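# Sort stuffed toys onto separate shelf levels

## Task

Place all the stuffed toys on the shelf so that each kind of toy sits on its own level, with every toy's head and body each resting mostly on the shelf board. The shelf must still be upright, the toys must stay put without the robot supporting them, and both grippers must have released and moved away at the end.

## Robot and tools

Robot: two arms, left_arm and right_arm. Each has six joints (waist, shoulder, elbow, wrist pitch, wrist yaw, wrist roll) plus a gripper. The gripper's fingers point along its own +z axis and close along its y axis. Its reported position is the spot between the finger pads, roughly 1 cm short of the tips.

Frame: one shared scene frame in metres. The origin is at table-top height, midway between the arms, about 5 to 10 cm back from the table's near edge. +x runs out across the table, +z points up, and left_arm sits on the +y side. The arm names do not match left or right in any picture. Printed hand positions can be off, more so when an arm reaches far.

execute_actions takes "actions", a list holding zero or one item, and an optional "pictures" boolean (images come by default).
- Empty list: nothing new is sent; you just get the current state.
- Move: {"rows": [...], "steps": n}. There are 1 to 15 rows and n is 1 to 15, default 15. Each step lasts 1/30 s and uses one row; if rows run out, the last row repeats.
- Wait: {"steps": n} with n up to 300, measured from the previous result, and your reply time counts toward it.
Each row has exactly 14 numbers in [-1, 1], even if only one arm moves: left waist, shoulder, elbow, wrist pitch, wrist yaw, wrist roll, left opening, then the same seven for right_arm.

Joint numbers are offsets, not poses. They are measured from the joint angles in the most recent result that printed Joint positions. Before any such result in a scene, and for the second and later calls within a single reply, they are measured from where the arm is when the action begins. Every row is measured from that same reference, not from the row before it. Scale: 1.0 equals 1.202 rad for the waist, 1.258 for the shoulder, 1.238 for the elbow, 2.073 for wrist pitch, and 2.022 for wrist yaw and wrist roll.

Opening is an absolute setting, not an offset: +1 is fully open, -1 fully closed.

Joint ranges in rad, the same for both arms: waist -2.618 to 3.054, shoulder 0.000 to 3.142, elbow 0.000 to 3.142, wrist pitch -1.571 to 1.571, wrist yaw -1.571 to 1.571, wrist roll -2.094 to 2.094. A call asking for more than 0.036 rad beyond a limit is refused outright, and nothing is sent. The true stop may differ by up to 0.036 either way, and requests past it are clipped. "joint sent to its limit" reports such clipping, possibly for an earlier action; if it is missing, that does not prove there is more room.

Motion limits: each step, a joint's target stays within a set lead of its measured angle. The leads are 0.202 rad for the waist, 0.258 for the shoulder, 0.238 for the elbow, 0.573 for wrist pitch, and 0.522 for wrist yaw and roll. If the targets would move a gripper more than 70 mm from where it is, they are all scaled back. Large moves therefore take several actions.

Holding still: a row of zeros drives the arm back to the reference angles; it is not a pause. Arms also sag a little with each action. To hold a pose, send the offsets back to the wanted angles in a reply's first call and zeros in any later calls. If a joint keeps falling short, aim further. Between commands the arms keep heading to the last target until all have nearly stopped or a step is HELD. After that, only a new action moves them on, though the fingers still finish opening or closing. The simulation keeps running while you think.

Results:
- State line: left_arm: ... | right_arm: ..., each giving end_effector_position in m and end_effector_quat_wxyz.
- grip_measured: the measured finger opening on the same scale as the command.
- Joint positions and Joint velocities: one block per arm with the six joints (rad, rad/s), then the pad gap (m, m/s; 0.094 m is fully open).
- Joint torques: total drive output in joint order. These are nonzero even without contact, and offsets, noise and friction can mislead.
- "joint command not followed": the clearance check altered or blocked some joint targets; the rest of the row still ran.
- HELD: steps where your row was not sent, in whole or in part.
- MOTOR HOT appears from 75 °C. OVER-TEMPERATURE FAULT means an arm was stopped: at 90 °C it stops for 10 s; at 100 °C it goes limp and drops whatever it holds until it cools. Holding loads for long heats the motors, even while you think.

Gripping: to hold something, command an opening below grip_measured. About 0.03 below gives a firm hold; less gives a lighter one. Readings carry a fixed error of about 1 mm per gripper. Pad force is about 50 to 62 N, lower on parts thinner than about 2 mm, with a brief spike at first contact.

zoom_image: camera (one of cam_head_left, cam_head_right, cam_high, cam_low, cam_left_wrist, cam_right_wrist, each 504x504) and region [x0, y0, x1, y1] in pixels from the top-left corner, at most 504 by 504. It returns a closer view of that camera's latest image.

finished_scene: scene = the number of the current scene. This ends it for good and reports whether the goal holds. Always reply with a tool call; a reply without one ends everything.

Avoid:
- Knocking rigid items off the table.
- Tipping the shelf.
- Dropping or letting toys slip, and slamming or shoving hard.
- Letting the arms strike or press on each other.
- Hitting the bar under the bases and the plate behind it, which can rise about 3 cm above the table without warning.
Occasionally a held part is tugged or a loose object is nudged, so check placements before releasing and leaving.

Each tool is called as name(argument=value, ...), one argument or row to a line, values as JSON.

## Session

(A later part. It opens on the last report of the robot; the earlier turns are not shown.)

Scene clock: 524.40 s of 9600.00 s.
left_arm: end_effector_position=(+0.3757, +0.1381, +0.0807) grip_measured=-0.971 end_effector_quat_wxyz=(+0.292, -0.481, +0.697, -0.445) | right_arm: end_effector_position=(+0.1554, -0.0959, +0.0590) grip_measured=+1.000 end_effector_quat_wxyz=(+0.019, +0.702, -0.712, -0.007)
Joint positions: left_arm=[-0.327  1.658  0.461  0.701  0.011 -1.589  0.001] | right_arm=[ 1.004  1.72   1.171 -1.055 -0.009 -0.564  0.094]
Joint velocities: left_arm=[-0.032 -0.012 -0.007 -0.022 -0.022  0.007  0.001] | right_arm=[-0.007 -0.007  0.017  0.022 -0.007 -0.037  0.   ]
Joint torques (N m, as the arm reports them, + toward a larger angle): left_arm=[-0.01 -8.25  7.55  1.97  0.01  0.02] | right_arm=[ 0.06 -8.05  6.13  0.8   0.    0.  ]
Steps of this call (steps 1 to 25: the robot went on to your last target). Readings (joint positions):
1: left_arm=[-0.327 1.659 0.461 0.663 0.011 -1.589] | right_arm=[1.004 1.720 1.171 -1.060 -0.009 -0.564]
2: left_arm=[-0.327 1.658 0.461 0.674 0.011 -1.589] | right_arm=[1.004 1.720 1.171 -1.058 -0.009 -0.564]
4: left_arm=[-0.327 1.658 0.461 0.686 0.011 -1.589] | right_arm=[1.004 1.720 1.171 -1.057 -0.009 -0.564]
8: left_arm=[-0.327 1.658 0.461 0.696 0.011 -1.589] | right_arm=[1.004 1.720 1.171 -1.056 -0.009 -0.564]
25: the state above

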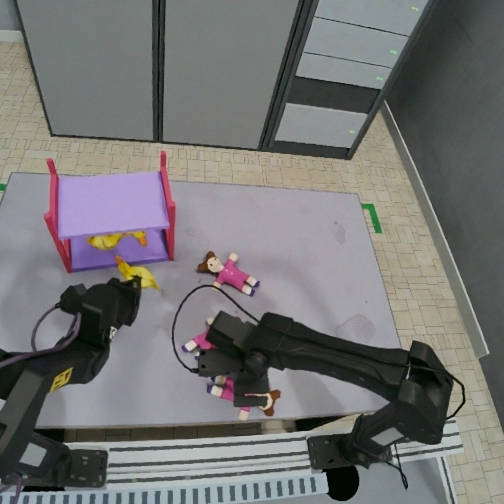

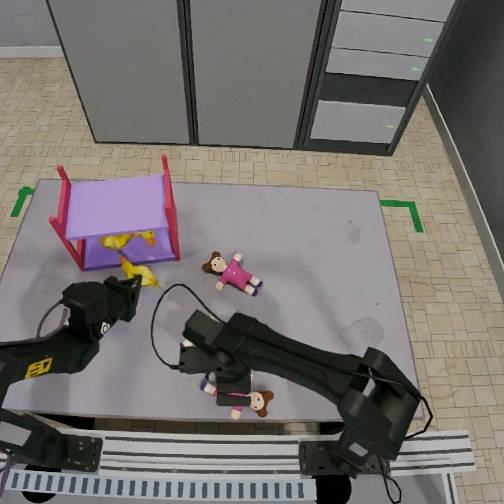

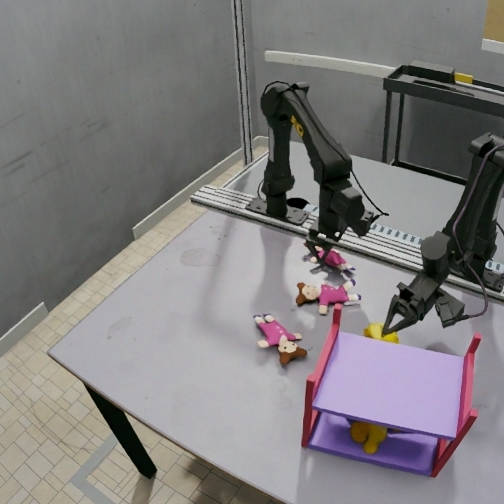

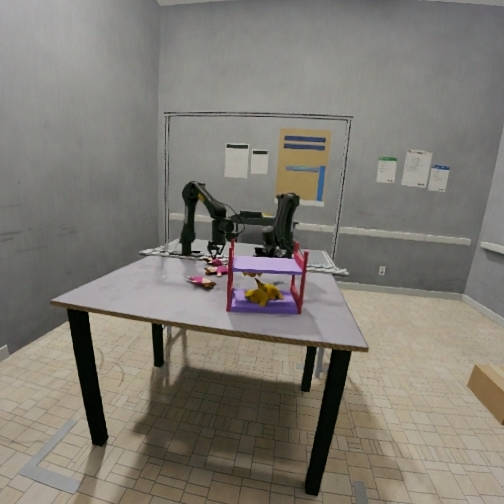

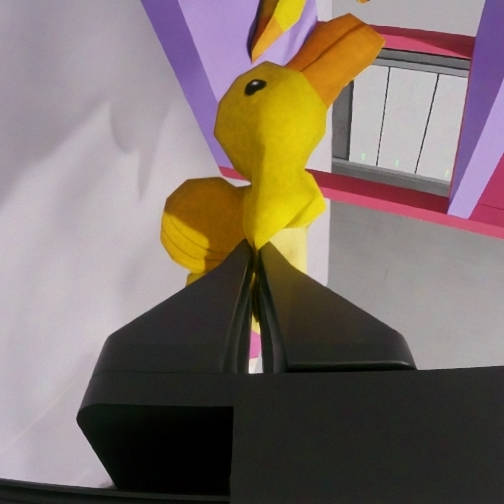

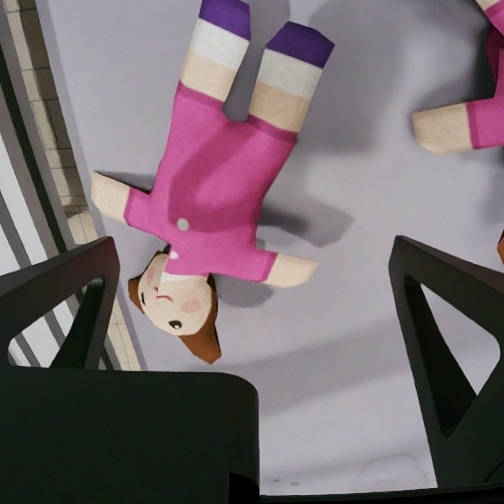

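execute_actions(
  actions=[
    {"rows": [[0.056, -0.01, 0.02, 0.015, 0, 0, -1, 0, -0.095, 0.112, -0.104, 0, 0, 1],[0.056, -0.01, 0.02, 0.015, 0, 0, -1, 0, -0.095, 0.112, -0.104, 0, 0, 1],[0.056, -0.01, 0.02, 0.015, 0, 0, -1, 0, -0.095, 0.112, -0.104, 0, 0, 1],[0.056, -0.01, 0.02, 0.015, 0, 0, -1, 0, -0.095, 0.112, -0.104, 0, 0, 1],[0.056, -0.01, 0.02, 0.015, 0, 0, -1, 0, -0.095, 0.112, -0.104, 0, 0, 1],[0.056, -0.01, 0.02, 0.015, 0, 0, -1, -0.428, 0.1, 0.4, -0.157, 0, 0.017, 1],[0.056, 0.343, 0.363, 0.086, 0, 0, -1, -0.428, 0.1, 0.4, -0.157, 0, 0.017, 1],[0.056, 0.343, 0.363, 0.086, 0, 0, -1, -0.428, 0.2, 0.6, -0.157, 0, 0.017, 1],[0.056, 0.343, 0.363, 0.086, 0, 0, -1, -0.428, 0.2, 0.6, -0.157, 0, 0.017, 1],[0.056, 0.343, 0.363, 0.086, 0, 0, -1, -0.428, 0.35, 0.8, -0.157, 0, 0.017, 1],[0.056, 0.343, 0.363, 0.086, 0, 0, -1, -0.428, 0.35, 0.8, -0.157, 0, 0.017, 1],[0.056, 0.343, 0.363, 0.086, 0, 0, -1, -0.428, 0.493, 0.96, -0.157, 0, 0.017, 1]], "steps": 15},
  ],
  pictures=false,
)

execute_actions(
  actions=[
    {"steps": 40},
  ],
)

Scene clock: 547.83 s of 9600.00 s.
left_arm: end_effector_position=(+0.4924, +0.1281, +0.0594) grip_measured=-0.971 end_effector_quat_wxyz=(+0.322, -0.492, +0.665, -0.461) | right_arm: end_effector_position=(+0.3647, -0.1203, +0.0895) grip_measured=+1.000 end_effector_quat_wxyz=(+0.000, -0.512, +0.859, +0.016)
Joint positions: left_arm=[-0.262  2.112  0.873  0.815  0.013 -1.59   0.001] | right_arm=[ 0.543  2.192  1.964 -1.336 -0.021 -0.542  0.094]
Joint velocities: left_arm=[-0.012  0.012 -0.002  0.051  0.022  0.095 -0.   ] | right_arm=[-1.038  2.249  2.479 -0.447  0.037  0.051  0.   ]
Joint torques (N m, as the arm reports them, + toward a larger angle): left_arm=[  0.08 -12.87   7.25   2.1   -0.03   0.01] | right_arm=[ 0.86 -9.81  6.26  0.97  0.02  0.05]
Steps of this call (steps 1 to 15: the robot went on to your last target; steps 16 to 90: nothing new was sent; then 19.93 s passed at rest; steps 91 to 105: all 15 steps of this action). Readings (joint positions):
91: left_arm=[-0.321 1.658 0.461 0.701 0.015 -1.589] | right_arm=[1.004 1.715 1.186 -1.080 -0.009 -0.564]
92: left_arm=[-0.308 1.658 0.461 0.701 0.018 -1.589] | right_arm=[1.004 1.707 1.212 -1.124 -0.009 -0.564]
94: left_arm=[-0.277 1.658 0.461 0.701 0.017 -1.589] | right_arm=[1.004 1.663 1.262 -1.172 -0.009 -0.564]
98: left_arm=[-0.262 1.761 0.540 0.737 0.013 -1.590] | right_arm=[0.882 1.744 1.494 -1.307 -0.028 -0.556]
105: the state above

Scene clock: 549.17 s of 9600.00 s.
left_arm: end_effector_position=(+0.4945, +0.1275, +0.0654) grip_measured=-0.971 end_effector_quat_wxyz=(+0.328, -0.487, +0.659, -0.470) | right_arm: end_effector_position=(+0.4427, -0.1106, +0.1251) grip_measured=+1.000 end_effector_quat_wxyz=(+0.099, -0.482, +0.870, +0.004)
Joint positions: left_arm=[-0.262  2.112  0.873  0.841  0.013 -1.59   0.001] | right_arm=[ 0.488  2.346  2.347 -1.368 -0.002 -0.535  0.094]
Joint velocities: left_arm=[ 0.002  0.002  0.012  0.007 -0.022 -0.022  0.001] | right_arm=[-0.002 -0.022  0.002  0.037 -0.051 -0.007  0.   ]
Joint torques (N m, as the arm reports them, + toward a larger angle): left_arm=[  0.17 -12.95   7.25   2.06  -0.02   0.03] | right_arm=[  0.15 -12.2    6.68   0.96  -0.05   0.05]
Steps of this call (steps 1 to 40: the robot went on to your last target). Readings (joint positions):
1: left_arm=[-0.262 2.112 0.873 0.822 0.013 -1.590] | right_arm=[0.511 2.263 2.045 -1.339 -0.017 -0.540]
2: left_arm=[-0.262 2.112 0.873 0.828 0.013 -1.590] | right_arm=[0.487 2.323 2.119 -1.338 -0.013 -0.539]
4: left_arm=[-0.262 2.112 0.873 0.833 0.013 -1.590] | right_arm=[0.459 2.397 2.240 -1.341 -0.005 -0.536]
8: left_arm=[-0.262 2.112 0.873 0.838 0.013 -1.590] | right_arm=[0.467 2.381 2.326 -1.346 -0.002 -0.535]
40: the state above

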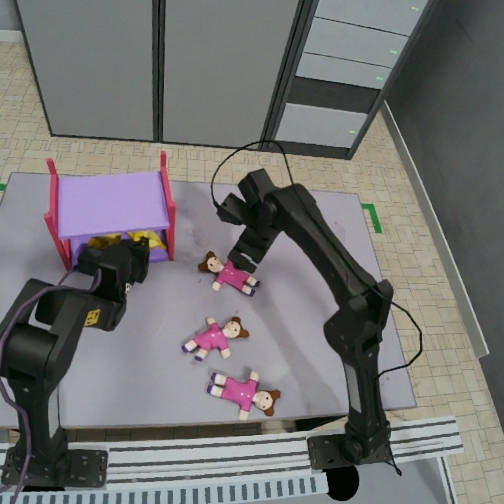

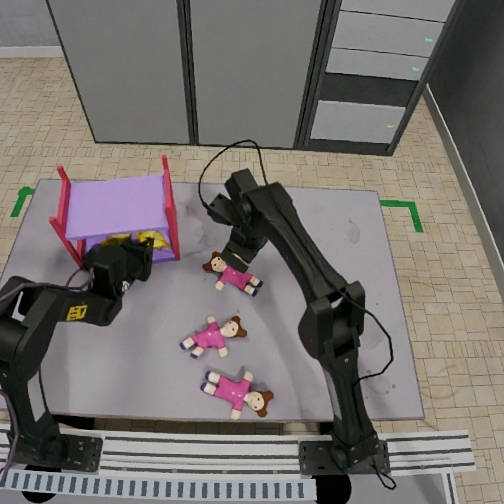

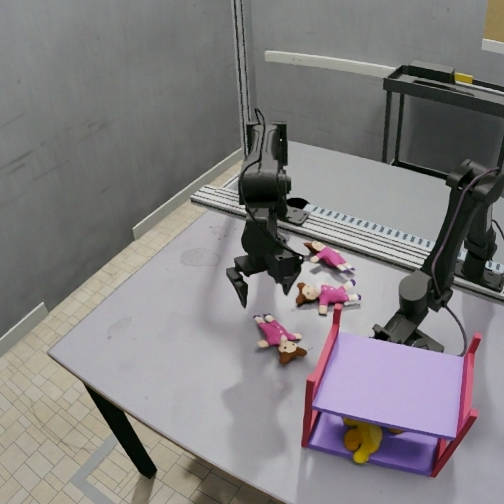

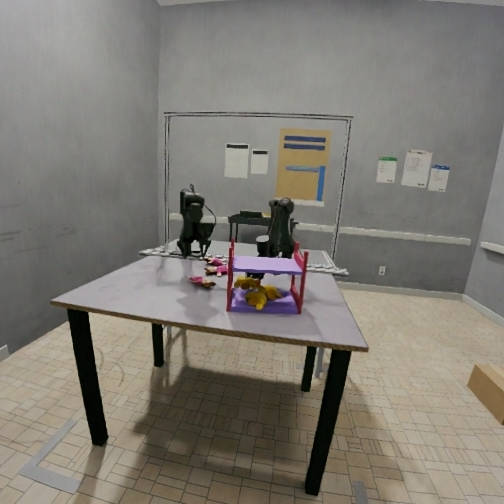

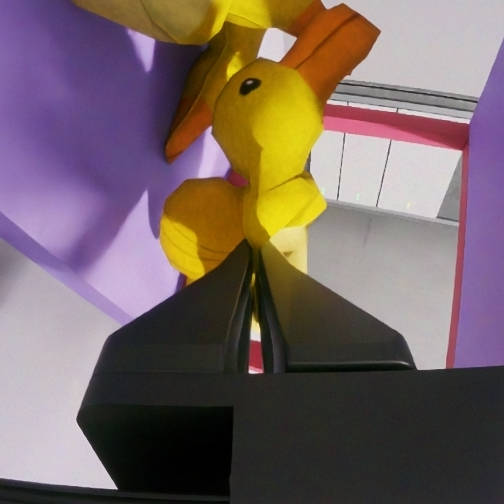

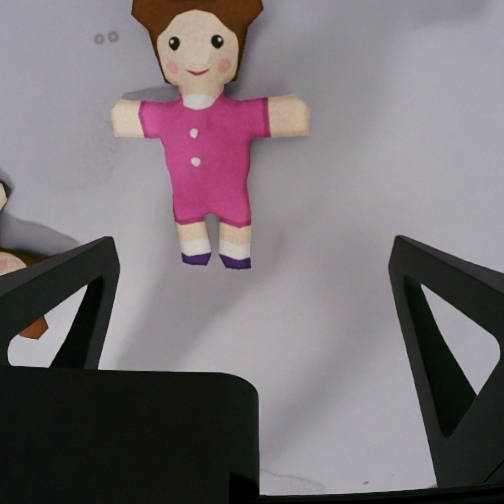

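execute_actions(
  actions=[
    {"rows": [[0, -0.015, 0.025, 0.015, 0, 0, -0.2, 0.032, -0.025, -0.345, 0.192, 0, 0.019, 1]], "steps": 15},
  ],
  pictures=false,
)

execute_actions(
  actions=[
    {"steps": 25},
  ],
)

zoom_image(
  camera="cam_high",
  region=[280, 290, 504, 504],
)

Scene clock: 564.20 s of 9600.00 s.
left_arm: end_effector_position=(+0.4948, +0.1274, +0.0661) grip_measured=-0.202 end_effector_quat_wxyz=(+0.329, -0.487, +0.658, -0.471) | right_arm: end_effector_position=(+0.4211, -0.1008, +0.0175) grip_measured=+1.000 end_effector_quat_wxyz=(+0.069, -0.486, +0.871, +0.008)
Joint positions: left_arm=[-0.262  2.112  0.873  0.844  0.013 -1.59   0.037] | right_arm=[ 0.524  2.336  1.909 -0.999 -0.003 -0.504  0.094]
Joint velocities: left_arm=[ 0.022 -0.002  0.007  0.051 -0.051  0.022 -0.   ] | right_arm=[-0.022 -0.012 -0.017  0.11  -0.037 -0.007  0.   ]
Joint torques (N m, as the arm reports them, + toward a larger angle): left_arm=[ -0.1  -12.5    6.77   1.94   0.01   0.  ] | right_arm=[  0.32 -13.44   6.7    1.06   0.01   0.06]
Steps of this call (steps 1 to 15: the robot went on to your last target; steps 16 to 90: nothing new was sent; then 11.53 s passed at rest; steps 91 to 105: all 15 steps of this action). Readings (joint positions):
91: left_arm=[-0.262 2.112 0.873 0.841 0.013 -1.590] | right_arm=[0.491 2.333 2.302 -1.316 -0.002 -0.530]
92: left_arm=[-0.262 2.112 0.873 0.841 0.013 -1.590] | right_arm=[0.494 2.308 2.225 -1.234 -0.002 -0.525]
94: left_arm=[-0.262 2.112 0.873 0.842 0.013 -1.590] | right_arm=[0.506 2.290 2.081 -1.121 -0.002 -0.516]
98: left_arm=[-0.262 2.112 0.873 0.843 0.013 -1.590] | right_arm=[0.525 2.336 1.923 -1.052 -0.002 -0.509]
105: the state above

Scene clock: 565.03 s of 9600.00 s.
left_arm: end_effector_position=(+0.4948, +0.1274, +0.0661) grip_measured=-0.202 end_effector_quat_wxyz=(+0.329, -0.487, +0.658, -0.471) | right_arm: end_effector_position=(+0.4245, -0.0989, +0.0180) grip_measured=+1.000 end_effector_quat_wxyz=(+0.077, -0.485, +0.871, +0.008)
Joint positions: left_arm=[-0.262  2.112  0.873  0.844  0.013 -1.59   0.037] | right_arm=[ 0.524  2.336  1.909 -0.983 -0.003 -0.503  0.094]
Joint velocities: left_arm=[ 0.017  0.017  0.012 -0.022 -0.037 -0.037 -0.   ] | right_arm=[-0.032  0.007  0.007  0.007  0.007 -0.022  0.   ]
Joint torques (N m, as the arm reports them, + toward a larger angle): left_arm=[  0.07 -12.57   6.76   1.96  -0.01   0.02] | right_arm=[  0.32 -13.45   6.7    1.18   0.02   0.07]
Steps of this call (steps 1 to 25: the robot went on to your last target). Readings (joint positions):
1: left_arm=[-0.262 2.112 0.873 0.844 0.013 -1.590] | right_arm=[0.524 2.336 1.909 -0.995 -0.003 -0.504]
2: left_arm=[-0.262 2.112 0.873 0.844 0.013 -1.590] | right_arm=[0.524 2.336 1.909 -0.993 -0.003 -0.504]
4: left_arm=[-0.262 2.112 0.873 0.844 0.013 -1.590] | right_arm=[0.524 2.336 1.909 -0.989 -0.003 -0.503]
8: left_arm=[-0.262 2.112 0.873 0.844 0.013 -1.590] | right_arm=[0.524 2.336 1.909 -0.986 -0.003 -0.503]
25: the state above

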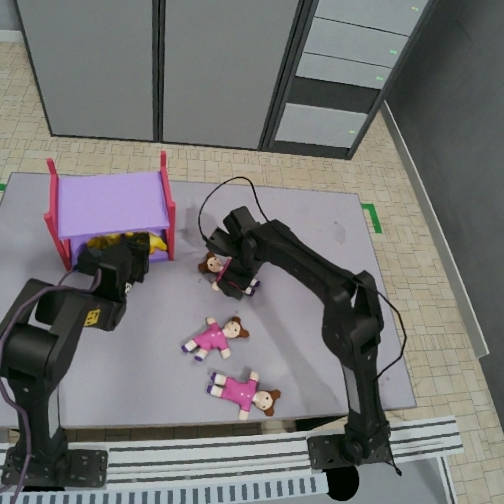

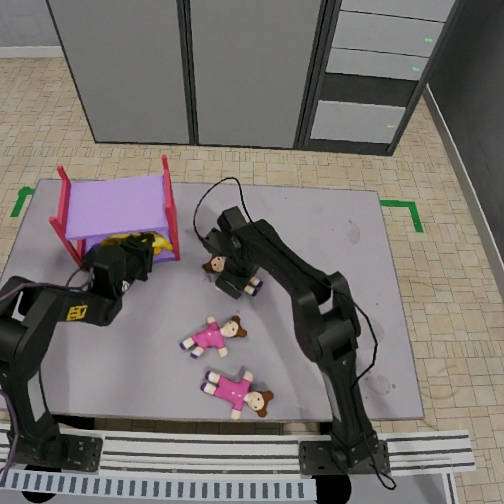

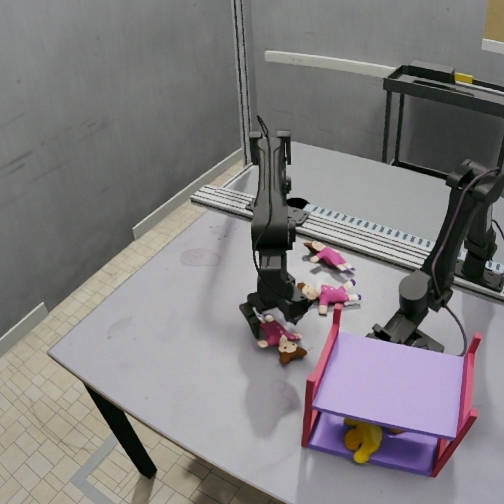

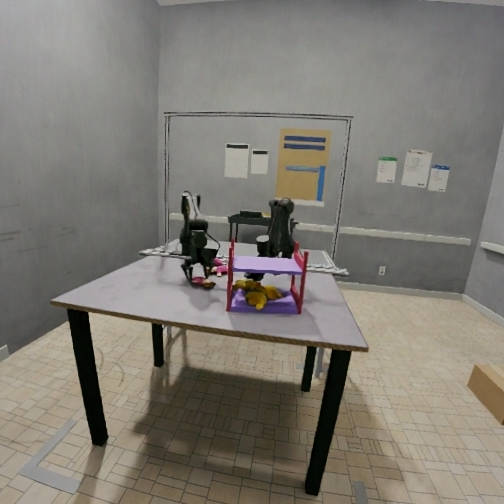

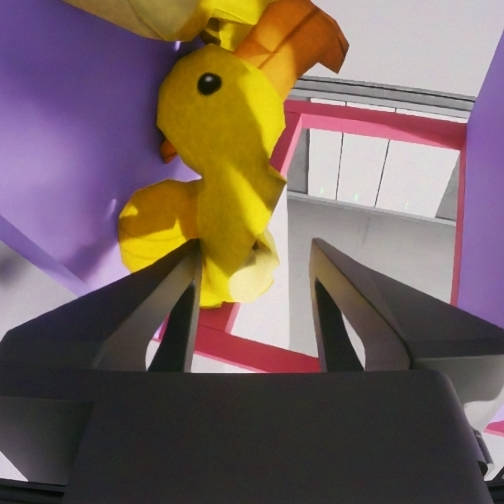

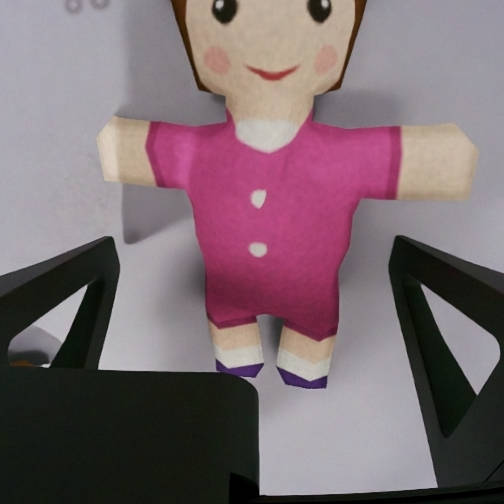

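Region (280, 290, 504, 504) of cam_high's 504x504 image, scaled by 2.250, with more detail than that image has; it fills the top 482 rows of this view, and the rest is white.

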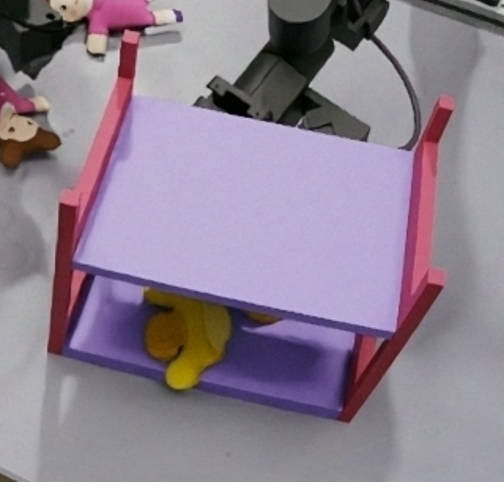

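execute_actions(
  actions=[],
)

Scene clock: 579.53 s of 9600.00 s.
left_arm: end_effector_position=(+0.4948, +0.1274, +0.0661) grip_measured=-0.202 end_effector_quat_wxyz=(+0.329, -0.487, +0.658, -0.471) | right_arm: end_effector_position=(+0.4245, -0.0989, +0.0180) grip_measured=+1.000 end_effector_quat_wxyz=(+0.077, -0.485, +0.871, +0.008)
Joint positions: left_arm=[-0.262  2.112  0.873  0.844  0.013 -1.59   0.037] | right_arm=[ 0.524  2.336  1.909 -0.983 -0.003 -0.503  0.094]
Joint velocities: left_arm=[ 0.022  0.002  0.007 -0.007 -0.007  0.007  0.   ] | right_arm=[-0.002 -0.007  0.007 -0.081  0.007 -0.007  0.   ]
Joint torques (N m, as the arm reports them, + toward a larger angle): left_arm=[  0.03 -12.49   6.72   1.95   0.     0.01] | right_arm=[  0.32 -13.47   6.7    1.18   0.01   0.07]
Steps of this call (steps 1 to 15: the robot went on to your last target; steps 16 to 90: nothing new was sent; then 11.50 s passed at rest). Readings (joint positions):
1: left_arm=[-0.262 2.112 0.873 0.844 0.013 -1.590] | right_arm=[0.524 2.336 1.909 -0.983 -0.003 -0.503]
2: left_arm=[-0.262 2.112 0.873 0.844 0.013 -1.590] | right_arm=[0.524 2.336 1.909 -0.983 -0.003 -0.503]
4: left_arm=[-0.262 2.112 0.873 0.844 0.013 -1.590] | right_arm=[0.524 2.336 1.909 -0.983 -0.003 -0.503]
8: left_arm=[-0.262 2.112 0.873 0.844 0.013 -1.590] | right_arm=[0.524 2.336 1.909 -0.983 -0.003 -0.503]
90: the state above
All arms were judged still, so your last target was given up. Only a new action makes them travel on or press farther. Fingers that are still opening or closing keep moving.

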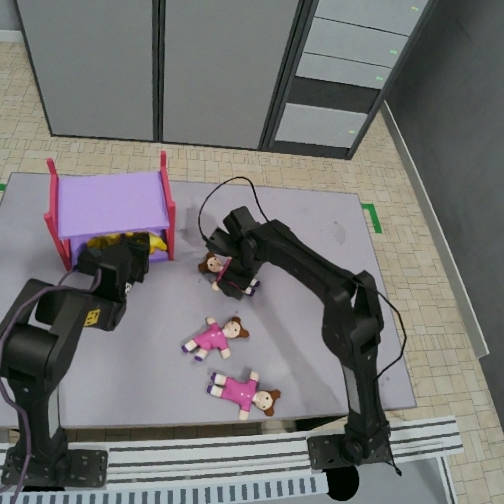

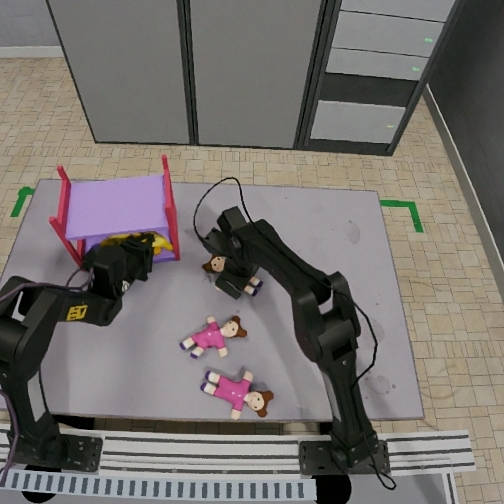

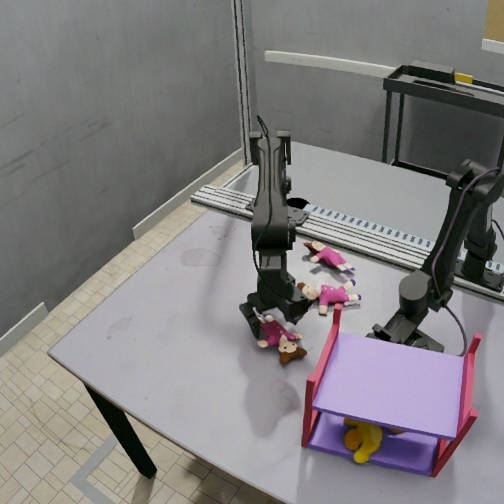

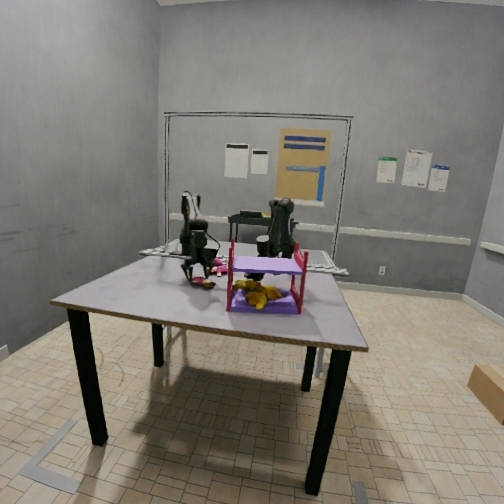

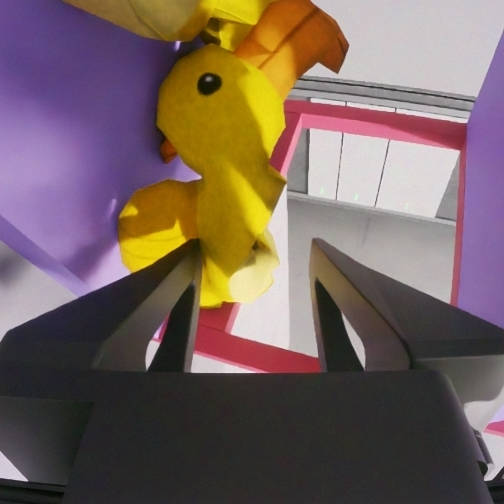

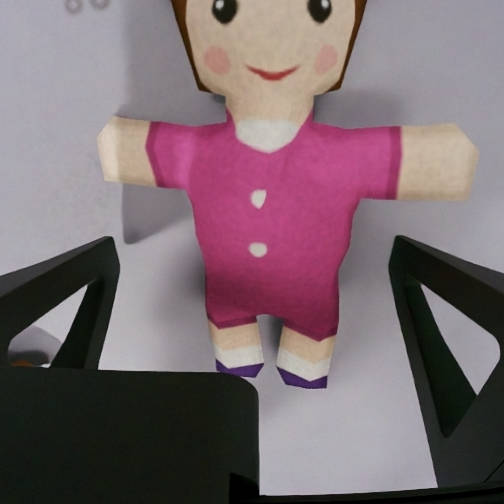

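execute_actions(
  actions=[
    {"rows": [[0, -0.375, -0.301, -0.05, 0, 0, -0.2, 0, 0, 0, 0, 0, 0, -1]], "steps": 15},
  ],
  pictures=false,
)

execute_actions(
  actions=[
    {"steps": 25},
  ],
)

Scene clock: 583.90 s of 9600.00 s.
left_arm: end_effector_position=(+0.4000, +0.1577, +0.1142) grip_measured=-0.202 end_effector_quat_wxyz=(+0.330, -0.486, +0.657, -0.473) | right_arm: end_effector_position=(+0.4246, -0.0988, +0.0181) grip_measured=-0.948 end_effector_quat_wxyz=(+0.077, -0.485, +0.871, +0.008)
Joint positions: left_arm=[-0.262  1.641  0.498  0.755  0.014 -1.59   0.038] | right_arm=[ 0.524  2.336  1.909 -0.983 -0.003 -0.503  0.002]
Joint velocities: left_arm=[ 0.012  0.002 -0.007 -0.095  0.022 -0.022  0.001] | right_arm=[ 0.002 -0.007 -0.002 -0.022  0.007 -0.066  0.   ]
Joint torques (N m, as the arm reports them, + toward a larger angle): left_arm=[ 0.07 -6.86  5.01  1.62 -0.04  0.01] | right_arm=[  0.07 -11.82   5.8    1.03   0.01  -0.01]
Steps of this call (steps 1 to 90: nothing new was sent; then 0.87 s passed at rest; steps 91 to 105: all 15 steps of this action). Readings (joint positions):
91: left_arm=[-0.262 2.086 0.846 0.836 0.014 -1.590] | right_arm=[0.524 2.336 1.909 -0.983 -0.003 -0.503]
92: left_arm=[-0.262 2.018 0.771 0.815 0.014 -1.590] | right_arm=[0.524 2.336 1.909 -0.983 -0.003 -0.503]
94: left_arm=[-0.262 1.846 0.606 0.783 0.014 -1.590] | right_arm=[0.524 2.336 1.909 -0.983 -0.003 -0.503]
98: left_arm=[-0.262 1.650 0.498 0.757 0.014 -1.590] | right_arm=[0.524 2.336 1.909 -0.983 -0.003 -0.503]
105: the state above

Scene clock: 584.73 s of 9600.00 s.
left_arm: end_effector_position=(+0.3998, +0.1577, +0.1138) grip_measured=-0.202 end_effector_quat_wxyz=(+0.330, -0.486, +0.657, -0.473) | right_arm: end_effector_position=(+0.4246, -0.0988, +0.0181) grip_measured=-0.948 end_effector_quat_wxyz=(+0.077, -0.485, +0.871, +0.008)
Joint positions: left_arm=[-0.262  1.641  0.498  0.753  0.014 -1.59   0.038] | right_arm=[ 0.524  2.336  1.909 -0.983 -0.003 -0.503  0.002]
Joint velocities: left_arm=[ 0.002  0.007 -0.012 -0.007 -0.007  0.022  0.001] | right_arm=[-0.022  0.007 -0.012  0.007  0.066 -0.037  0.001]
Joint torques (N m, as the arm reports them, + toward a larger angle): left_arm=[-0.08 -6.76  5.06  1.59  0.    0.  ] | right_arm=[  0.04 -11.82   5.8    1.03   0.01  -0.01]
Steps of this call (steps 1 to 15: the robot went on to your last target; steps 16 to 25: nothing new was sent). Readings (joint positions):
1: left_arm=[-0.262 1.641 0.498 0.754 0.014 -1.590] | right_arm=[0.524 2.336 1.909 -0.983 -0.003 -0.503]
2: left_arm=[-0.262 1.641 0.498 0.754 0.014 -1.590] | right_arm=[0.524 2.336 1.909 -0.983 -0.003 -0.503]
4: left_arm=[-0.262 1.641 0.498 0.754 0.014 -1.590] | right_arm=[0.524 2.336 1.909 -0.983 -0.003 -0.503]
8: left_arm=[-0.262 1.641 0.498 0.754 0.014 -1.590] | right_arm=[0.524 2.336 1.909 -0.983 -0.003 -0.503]
25: the state above
All arms were judged still, so your last target was given up. Only a new action makes them travel on or press farther. Fingers that are still opening or closing keep moving.

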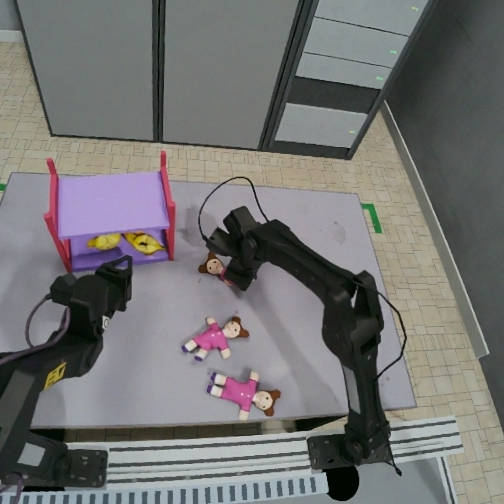

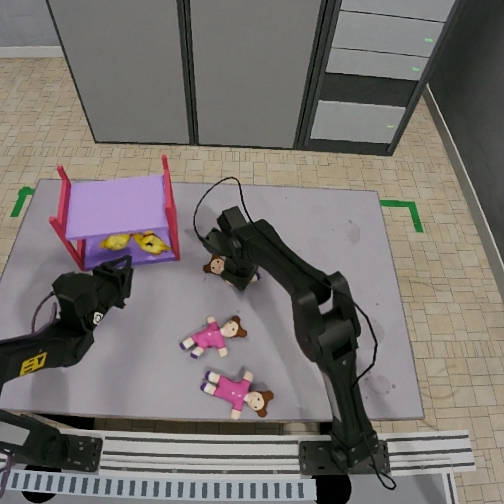

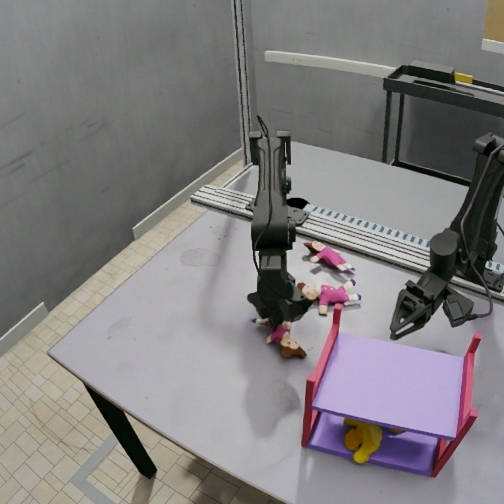

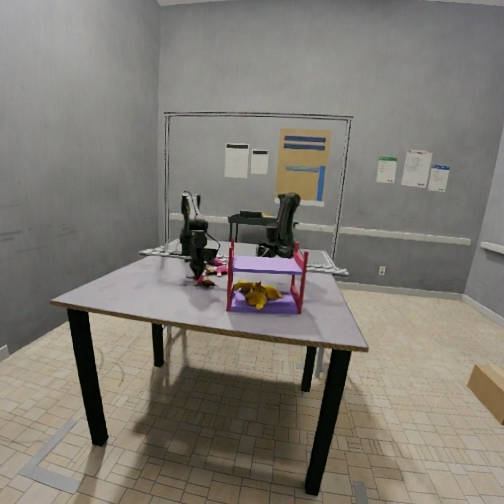

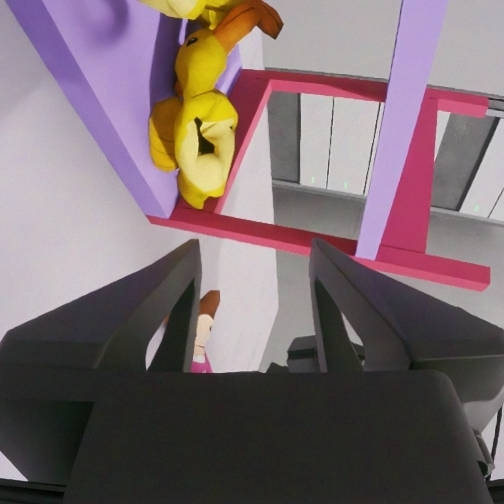

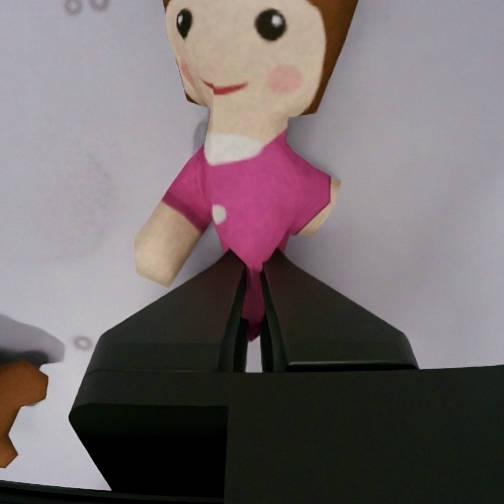

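execute_actions(
  actions=[
    {"rows": [[-0.456, -0.271, 0, -0.363, 0, 0.905, 1, -0.186, -0.211, 0.025, -0.206, 0, 0, -1]], "steps": 15},
  ],
  pictures=false,
)

execute_actions(
  actions=[
    {"steps": 15},
  ],
  pictures=false,
)

Scene clock: 630.47 s of 9600.00 s.
left_arm: end_effector_position=(+0.2154, +0.0249, +0.0828) grip_measured=+1.000 end_effector_quat_wxyz=(+0.349, +0.291, +0.864, -0.217) | right_arm: end_effector_position=(+0.3991, -0.2317, +0.1282) grip_measured=-0.948 end_effector_quat_wxyz=(+0.030, -0.376, +0.926, -0.002)
Joint positions: left_arm=[-0.819  1.305  0.492  0.047  0.027 -0.239  0.094] | right_arm=[ 0.279  2.07   1.93  -1.361  0.005 -0.503  0.002]
Joint velocities: left_arm=[ 0.007  0.007 -0.017 -0.315 -0.081  2.85  -0.001] | right_arm=[ 0.144  0.007  0.002 -0.315  0.037 -0.037 -0.   ]
Joint torques (N m, as the arm reports them, + toward a larger angle): left_arm=[ 0.6  -4.79  6.07  1.41 -0.1  -0.01] | right_arm=[ 1.09 -9.68  6.5   0.71 -0.07 -0.01]
Steps of this call (steps 1 to 90: nothing new was sent; then 42.23 s passed at rest; steps 91 to 105: all 15 steps of this action). Readings (joint positions):
91: left_arm=[-0.278 1.616 0.499 0.694 0.004 -1.531] | right_arm=[0.517 2.328 1.909 -0.993 -0.005 -0.503]
92: left_arm=[-0.317 1.558 0.495 0.586 -0.003 -1.450] | right_arm=[0.508 2.318 1.909 -1.025 -0.008 -0.503]
94: left_arm=[-0.434 1.431 0.492 0.406 -0.001 -1.289] | right_arm=[0.467 2.281 1.909 -1.089 -0.008 -0.503]
98: left_arm=[-0.706 1.306 0.492 0.213 0.008 -0.921] | right_arm=[0.354 2.179 1.909 -1.208 -0.007 -0.503]
105: the state above

Scene clock: 630.97 s of 9600.00 s.
left_arm: end_effector_position=(+0.2119, +0.0300, +0.0761) grip_measured=+1.000 end_effector_quat_wxyz=(+0.373, +0.482, +0.783, -0.126) | right_arm: end_effector_position=(+0.3886, -0.2272, +0.1271) grip_measured=-0.948 end_effector_quat_wxyz=(+0.012, -0.384, +0.923, +0.001)
Joint positions: left_arm=[-0.819  1.305  0.492  0.01   0.024  0.217  0.094] | right_arm=[ 0.297  2.072  1.93  -1.396  0.005 -0.503  0.002]
Joint velocities: left_arm=[ 0.027  0.002  0.012  0.022 -0.081  0.095  0.   ] | right_arm=[-0.002  0.007  0.007  0.095  0.051 -0.037 -0.001]
Joint torques (N m, as the arm reports them, + toward a larger angle): left_arm=[ 0.61 -4.73  6.17  1.29 -0.06  0.06] | right_arm=[ 0.35 -9.87  6.43  0.61 -0.05 -0.01]
Steps of this call (steps 1 to 15: the robot went on to your last target). Readings (joint positions):
1: left_arm=[-0.819 1.305 0.492 0.038 0.026 -0.147] | right_arm=[0.284 2.070 1.930 -1.368 0.005 -0.503]
2: left_arm=[-0.819 1.305 0.492 0.032 0.026 -0.071] | right_arm=[0.289 2.071 1.930 -1.375 0.005 -0.503]
4: left_arm=[-0.819 1.305 0.492 0.023 0.026 0.039] | right_arm=[0.295 2.072 1.930 -1.385 0.005 -0.503]
8: left_arm=[-0.819 1.305 0.492 0.014 0.025 0.154] | right_arm=[0.297 2.072 1.930 -1.393 0.005 -0.503]
15: the state above

execute_actions(
  actions=[
    {"rows": [[0, 0, 1.0, 0, 0, 0.01, 1, 0, 0, 0, 0, 0, 0, -1], [0, 0, 1.0, 0, 0, 0.01, 1, 0, 0, 0, 0, 0, 0, -1], [0, 0, 1.0, 0, 0, 0.01, 1, 0, 0, 0, 0, 0, 0, -1], [0, 0, 1.0, 0, 0, 0.01, 1, 0, 0, 0, 0, 0, 0, -1], [0, 0, 1.0, 0, 0, 0.01, 1, 0, 0, 0, 0, 0, 0, -1], [0, 0, 1.0, 0, 0, 0.01, 1, 0, 0, 0, 0, 0, 0, -1], [0, 0.3, 1.0, -0.45, 0, 0.01, 1, 0, 0, 0, 0, 0, 0, -1]], "steps": 15},
  ],
  pictures=false,
)

execute_actions(
  actions=[
    {"steps": 12},
  ],
  pictures=false,
)

Scene clock: 642.87 s of 9600.00 s.
left_arm: end_effector_position=(+0.2622, -0.0312, +0.1395) grip_measured=+1.000 end_effector_quat_wxyz=(+0.224, +0.513, +0.826, -0.074) | right_arm: end_effector_position=(+0.3883, -0.2273, +0.1271) grip_measured=-0.948 end_effector_quat_wxyz=(+0.011, -0.384, +0.923, +0.001)
Joint positions: left_arm=[-0.819  1.735  1.354 -0.757  0.024  0.234  0.094] | right_arm=[ 0.297  2.072  1.93  -1.398  0.005 -0.503  0.002]
Joint velocities: left_arm=[ 0.002  0.027  1.556 -1.179 -0.007  0.066  0.   ] | right_arm=[ 0.007 -0.017  0.002  0.022 -0.051 -0.022 -0.   ]
Joint torques (N m, as the arm reports them, + toward a larger angle): left_arm=[ -0.21 -13.78  10.8    1.35   0.01   0.04] | right_arm=[ 0.06 -9.75  5.6   0.77  0.01  0.  ]
Steps of this call (steps 1 to 30: the robot went on to your last target; steps 31 to 90: nothing new was sent; then 8.40 s passed at rest; steps 91 to 105: all 15 steps of this action). Readings (joint positions):
91: left_arm=[-0.819 1.306 0.507 -0.006 0.024 0.234] | right_arm=[0.297 2.072 1.930 -1.398 0.005 -0.503]
92: left_arm=[-0.819 1.311 0.535 -0.025 0.024 0.234] | right_arm=[0.297 2.072 1.930 -1.398 0.005 -0.503]
94: left_arm=[-0.819 1.314 0.609 -0.031 0.024 0.234] | right_arm=[0.297 2.072 1.930 -1.398 0.005 -0.503]
98: left_arm=[-0.819 1.397 0.853 -0.186 0.024 0.234] | right_arm=[0.297 2.072 1.930 -1.398 0.005 -0.503]
105: the state above

Scene clock: 643.27 s of 9600.00 s.
left_arm: end_effector_position=(+0.2808, -0.0585, +0.2943) grip_measured=+1.000 end_effector_quat_wxyz=(+0.366, +0.490, +0.782, -0.120) | right_arm: end_effector_position=(+0.3883, -0.2273, +0.1271) grip_measured=-0.948 end_effector_quat_wxyz=(+0.011, -0.384, +0.923, +0.001)
Joint positions: left_arm=[-0.819  1.668  1.718 -0.871  0.024  0.234  0.094] | right_arm=[ 0.297  2.072  1.93  -1.398  0.005 -0.503  0.002]
Joint velocities: left_arm=[ 0.022 -0.032 -0.007 -0.286  0.007 -0.081  0.   ] | right_arm=[-0.017 -0.007 -0.007 -0.022  0.022 -0.066 -0.   ]
Joint torques (N m, as the arm reports them, + toward a larger angle): left_arm=[ 0.01 -7.22  7.04  1.23  0.03  0.05] | right_arm=[ 0.04 -9.75  5.61  0.77  0.01 -0.01]
Steps of this call (steps 1 to 12: the robot went on to your last target). Readings (joint positions):
1: left_arm=[-0.819 1.735 1.407 -0.789 0.024 0.234] | right_arm=[0.297 2.072 1.930 -1.398 0.005 -0.503]
2: left_arm=[-0.819 1.732 1.461 -0.811 0.024 0.234] | right_arm=[0.297 2.072 1.930 -1.398 0.005 -0.503]
4: left_arm=[-0.819 1.726 1.570 -0.839 0.024 0.234] | right_arm=[0.297 2.072 1.930 -1.398 0.005 -0.503]
8: left_arm=[-0.819 1.689 1.705 -0.852 0.024 0.234] | right_arm=[0.297 2.072 1.930 -1.398 0.005 -0.503]
12: the state above

execute_actions(
  actions=[
    {"rows": [[0, 0.391, 0.333, -0.284, 0, 0, 1, 0, 0, 0, 0, 0, 0, -1]], "steps": 15},
  ],
  pictures=false,
)

execute_actions(
  actions=[
    {"steps": 20},
  ],
)

Scene clock: 647.43 s of 9600.00 s.
left_arm: end_effector_position=(+0.2749, -0.0461, +0.1370) grip_measured=+1.000 end_effector_quat_wxyz=(+0.036, +0.523, +0.852, -0.012) | right_arm: end_effector_position=(+0.3883, -0.2273, +0.1271) grip_measured=-0.948 end_effector_quat_wxyz=(+0.011, -0.384, +0.923, +0.001)
Joint positions: left_arm=[-0.819  2.213  2.105 -1.428  0.024  0.234  0.094] | right_arm=[ 0.297  2.072  1.93  -1.398  0.005 -0.503  0.002]
Joint velocities: left_arm=[ 0.012 -0.315 -0.007 -0.139 -0.022 -0.022  0.   ] | right_arm=[ 0.007 -0.002  0.012  0.007  0.022 -0.007  0.001]
Joint torques (N m, as the arm reports them, + toward a larger angle): left_arm=[  0.02 -15.97   7.29   0.35   0.    -0.01] | right_arm=[ 0.06 -9.75  5.61  0.75  0.01  0.  ]
Steps of this call (steps 1 to 30: the robot went on to your last target; steps 31 to 90: nothing new was sent; then 0.67 s passed at rest; steps 91 to 105: all 15 steps of this action). Readings (joint positions):
91: left_arm=[-0.819 1.711 1.764 -0.990 0.024 0.234] | right_arm=[0.297 2.072 1.930 -1.398 0.005 -0.503]
92: left_arm=[-0.819 1.770 1.857 -1.098 0.024 0.234] | right_arm=[0.297 2.072 1.930 -1.398 0.005 -0.503]
94: left_arm=[-0.819 1.914 2.023 -1.221 0.024 0.234] | right_arm=[0.297 2.072 1.930 -1.398 0.005 -0.503]
98: left_arm=[-0.819 2.137 2.105 -1.315 0.024 0.234] | right_arm=[0.297 2.072 1.930 -1.398 0.005 -0.503]
105: the state above

Scene clock: 648.10 s of 9600.00 s.
left_arm: end_effector_position=(+0.2702, -0.0412, +0.1538) grip_measured=+1.000 end_effector_quat_wxyz=(+0.045, +0.523, +0.851, -0.015) | right_arm: end_effector_position=(+0.3883, -0.2273, +0.1271) grip_measured=-0.948 end_effector_quat_wxyz=(+0.011, -0.384, +0.923, +0.001)
Joint positions: left_arm=[-0.819  2.171  2.105 -1.452  0.024  0.234  0.094] | right_arm=[ 0.297  2.072  1.93  -1.398  0.005 -0.503  0.002]
Joint velocities: left_arm=[ 0.002  0.002 -0.002  0.051 -0.022  0.051  0.   ] | right_arm=[-0.007  0.002  0.002 -0.051  0.022  0.095 -0.002]
Joint torques (N m, as the arm reports them, + toward a larger angle): left_arm=[ -0.08 -13.31   6.98   0.34   0.01   0.  ] | right_arm=[ 0.06 -9.75  5.6   0.76  0.01 -0.01]
Steps of this call (steps 1 to 20: the robot went on to your last target). Readings (joint positions):
1: left_arm=[-0.819 2.203 2.105 -1.433 0.024 0.234] | right_arm=[0.297 2.072 1.930 -1.398 0.005 -0.503]
2: left_arm=[-0.819 2.192 2.105 -1.437 0.024 0.234] | right_arm=[0.297 2.072 1.930 -1.398 0.005 -0.503]
4: left_arm=[-0.819 2.177 2.105 -1.443 0.024 0.234] | right_arm=[0.297 2.072 1.930 -1.398 0.005 -0.503]
8: left_arm=[-0.819 2.171 2.105 -1.449 0.024 0.234] | right_arm=[0.297 2.072 1.930 -1.398 0.005 -0.503]
20: the state above

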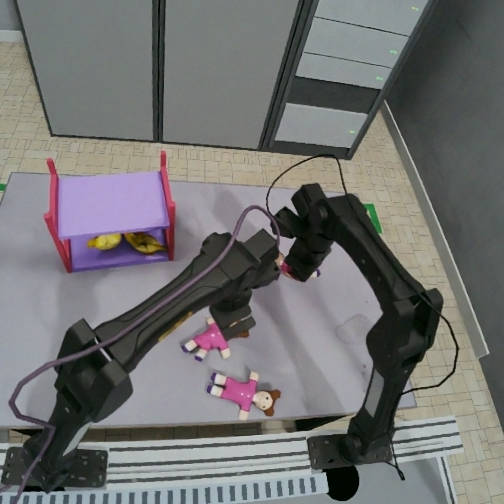

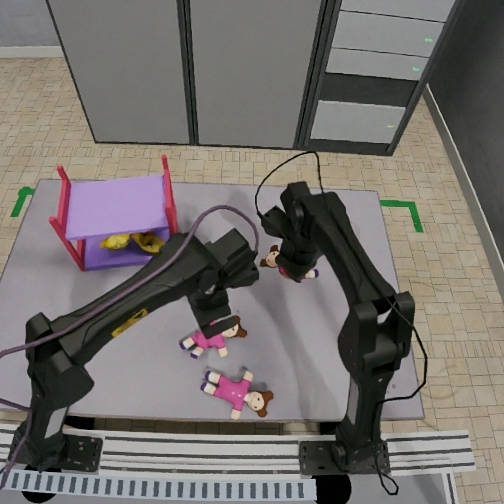

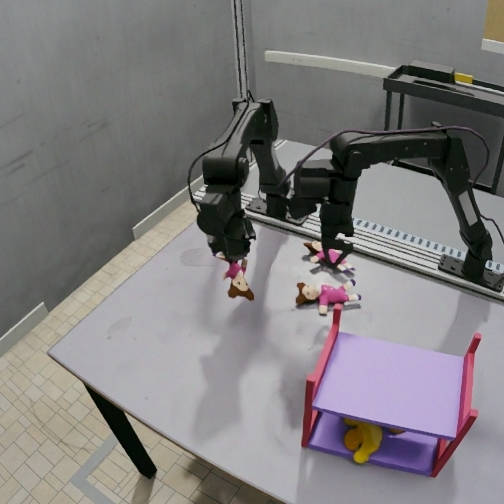

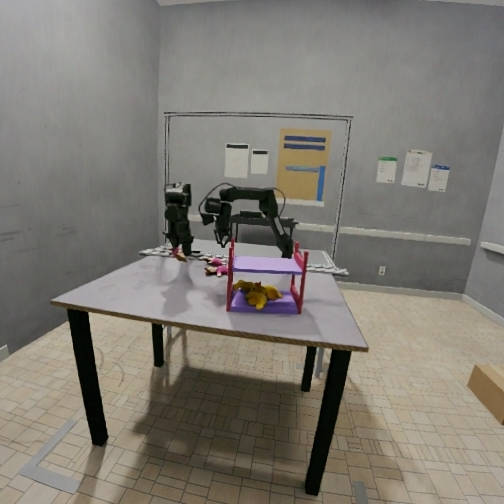

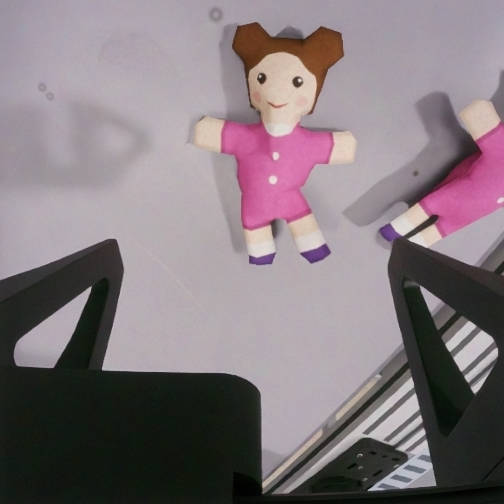

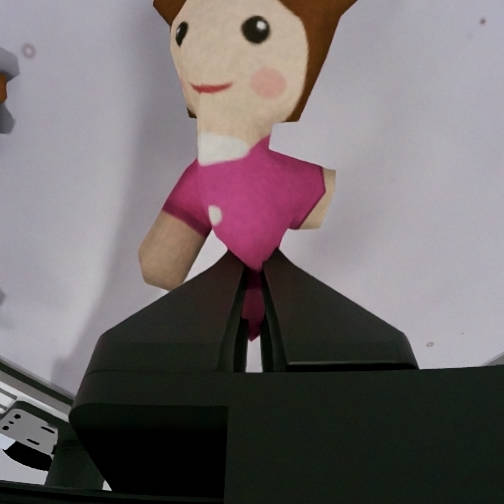

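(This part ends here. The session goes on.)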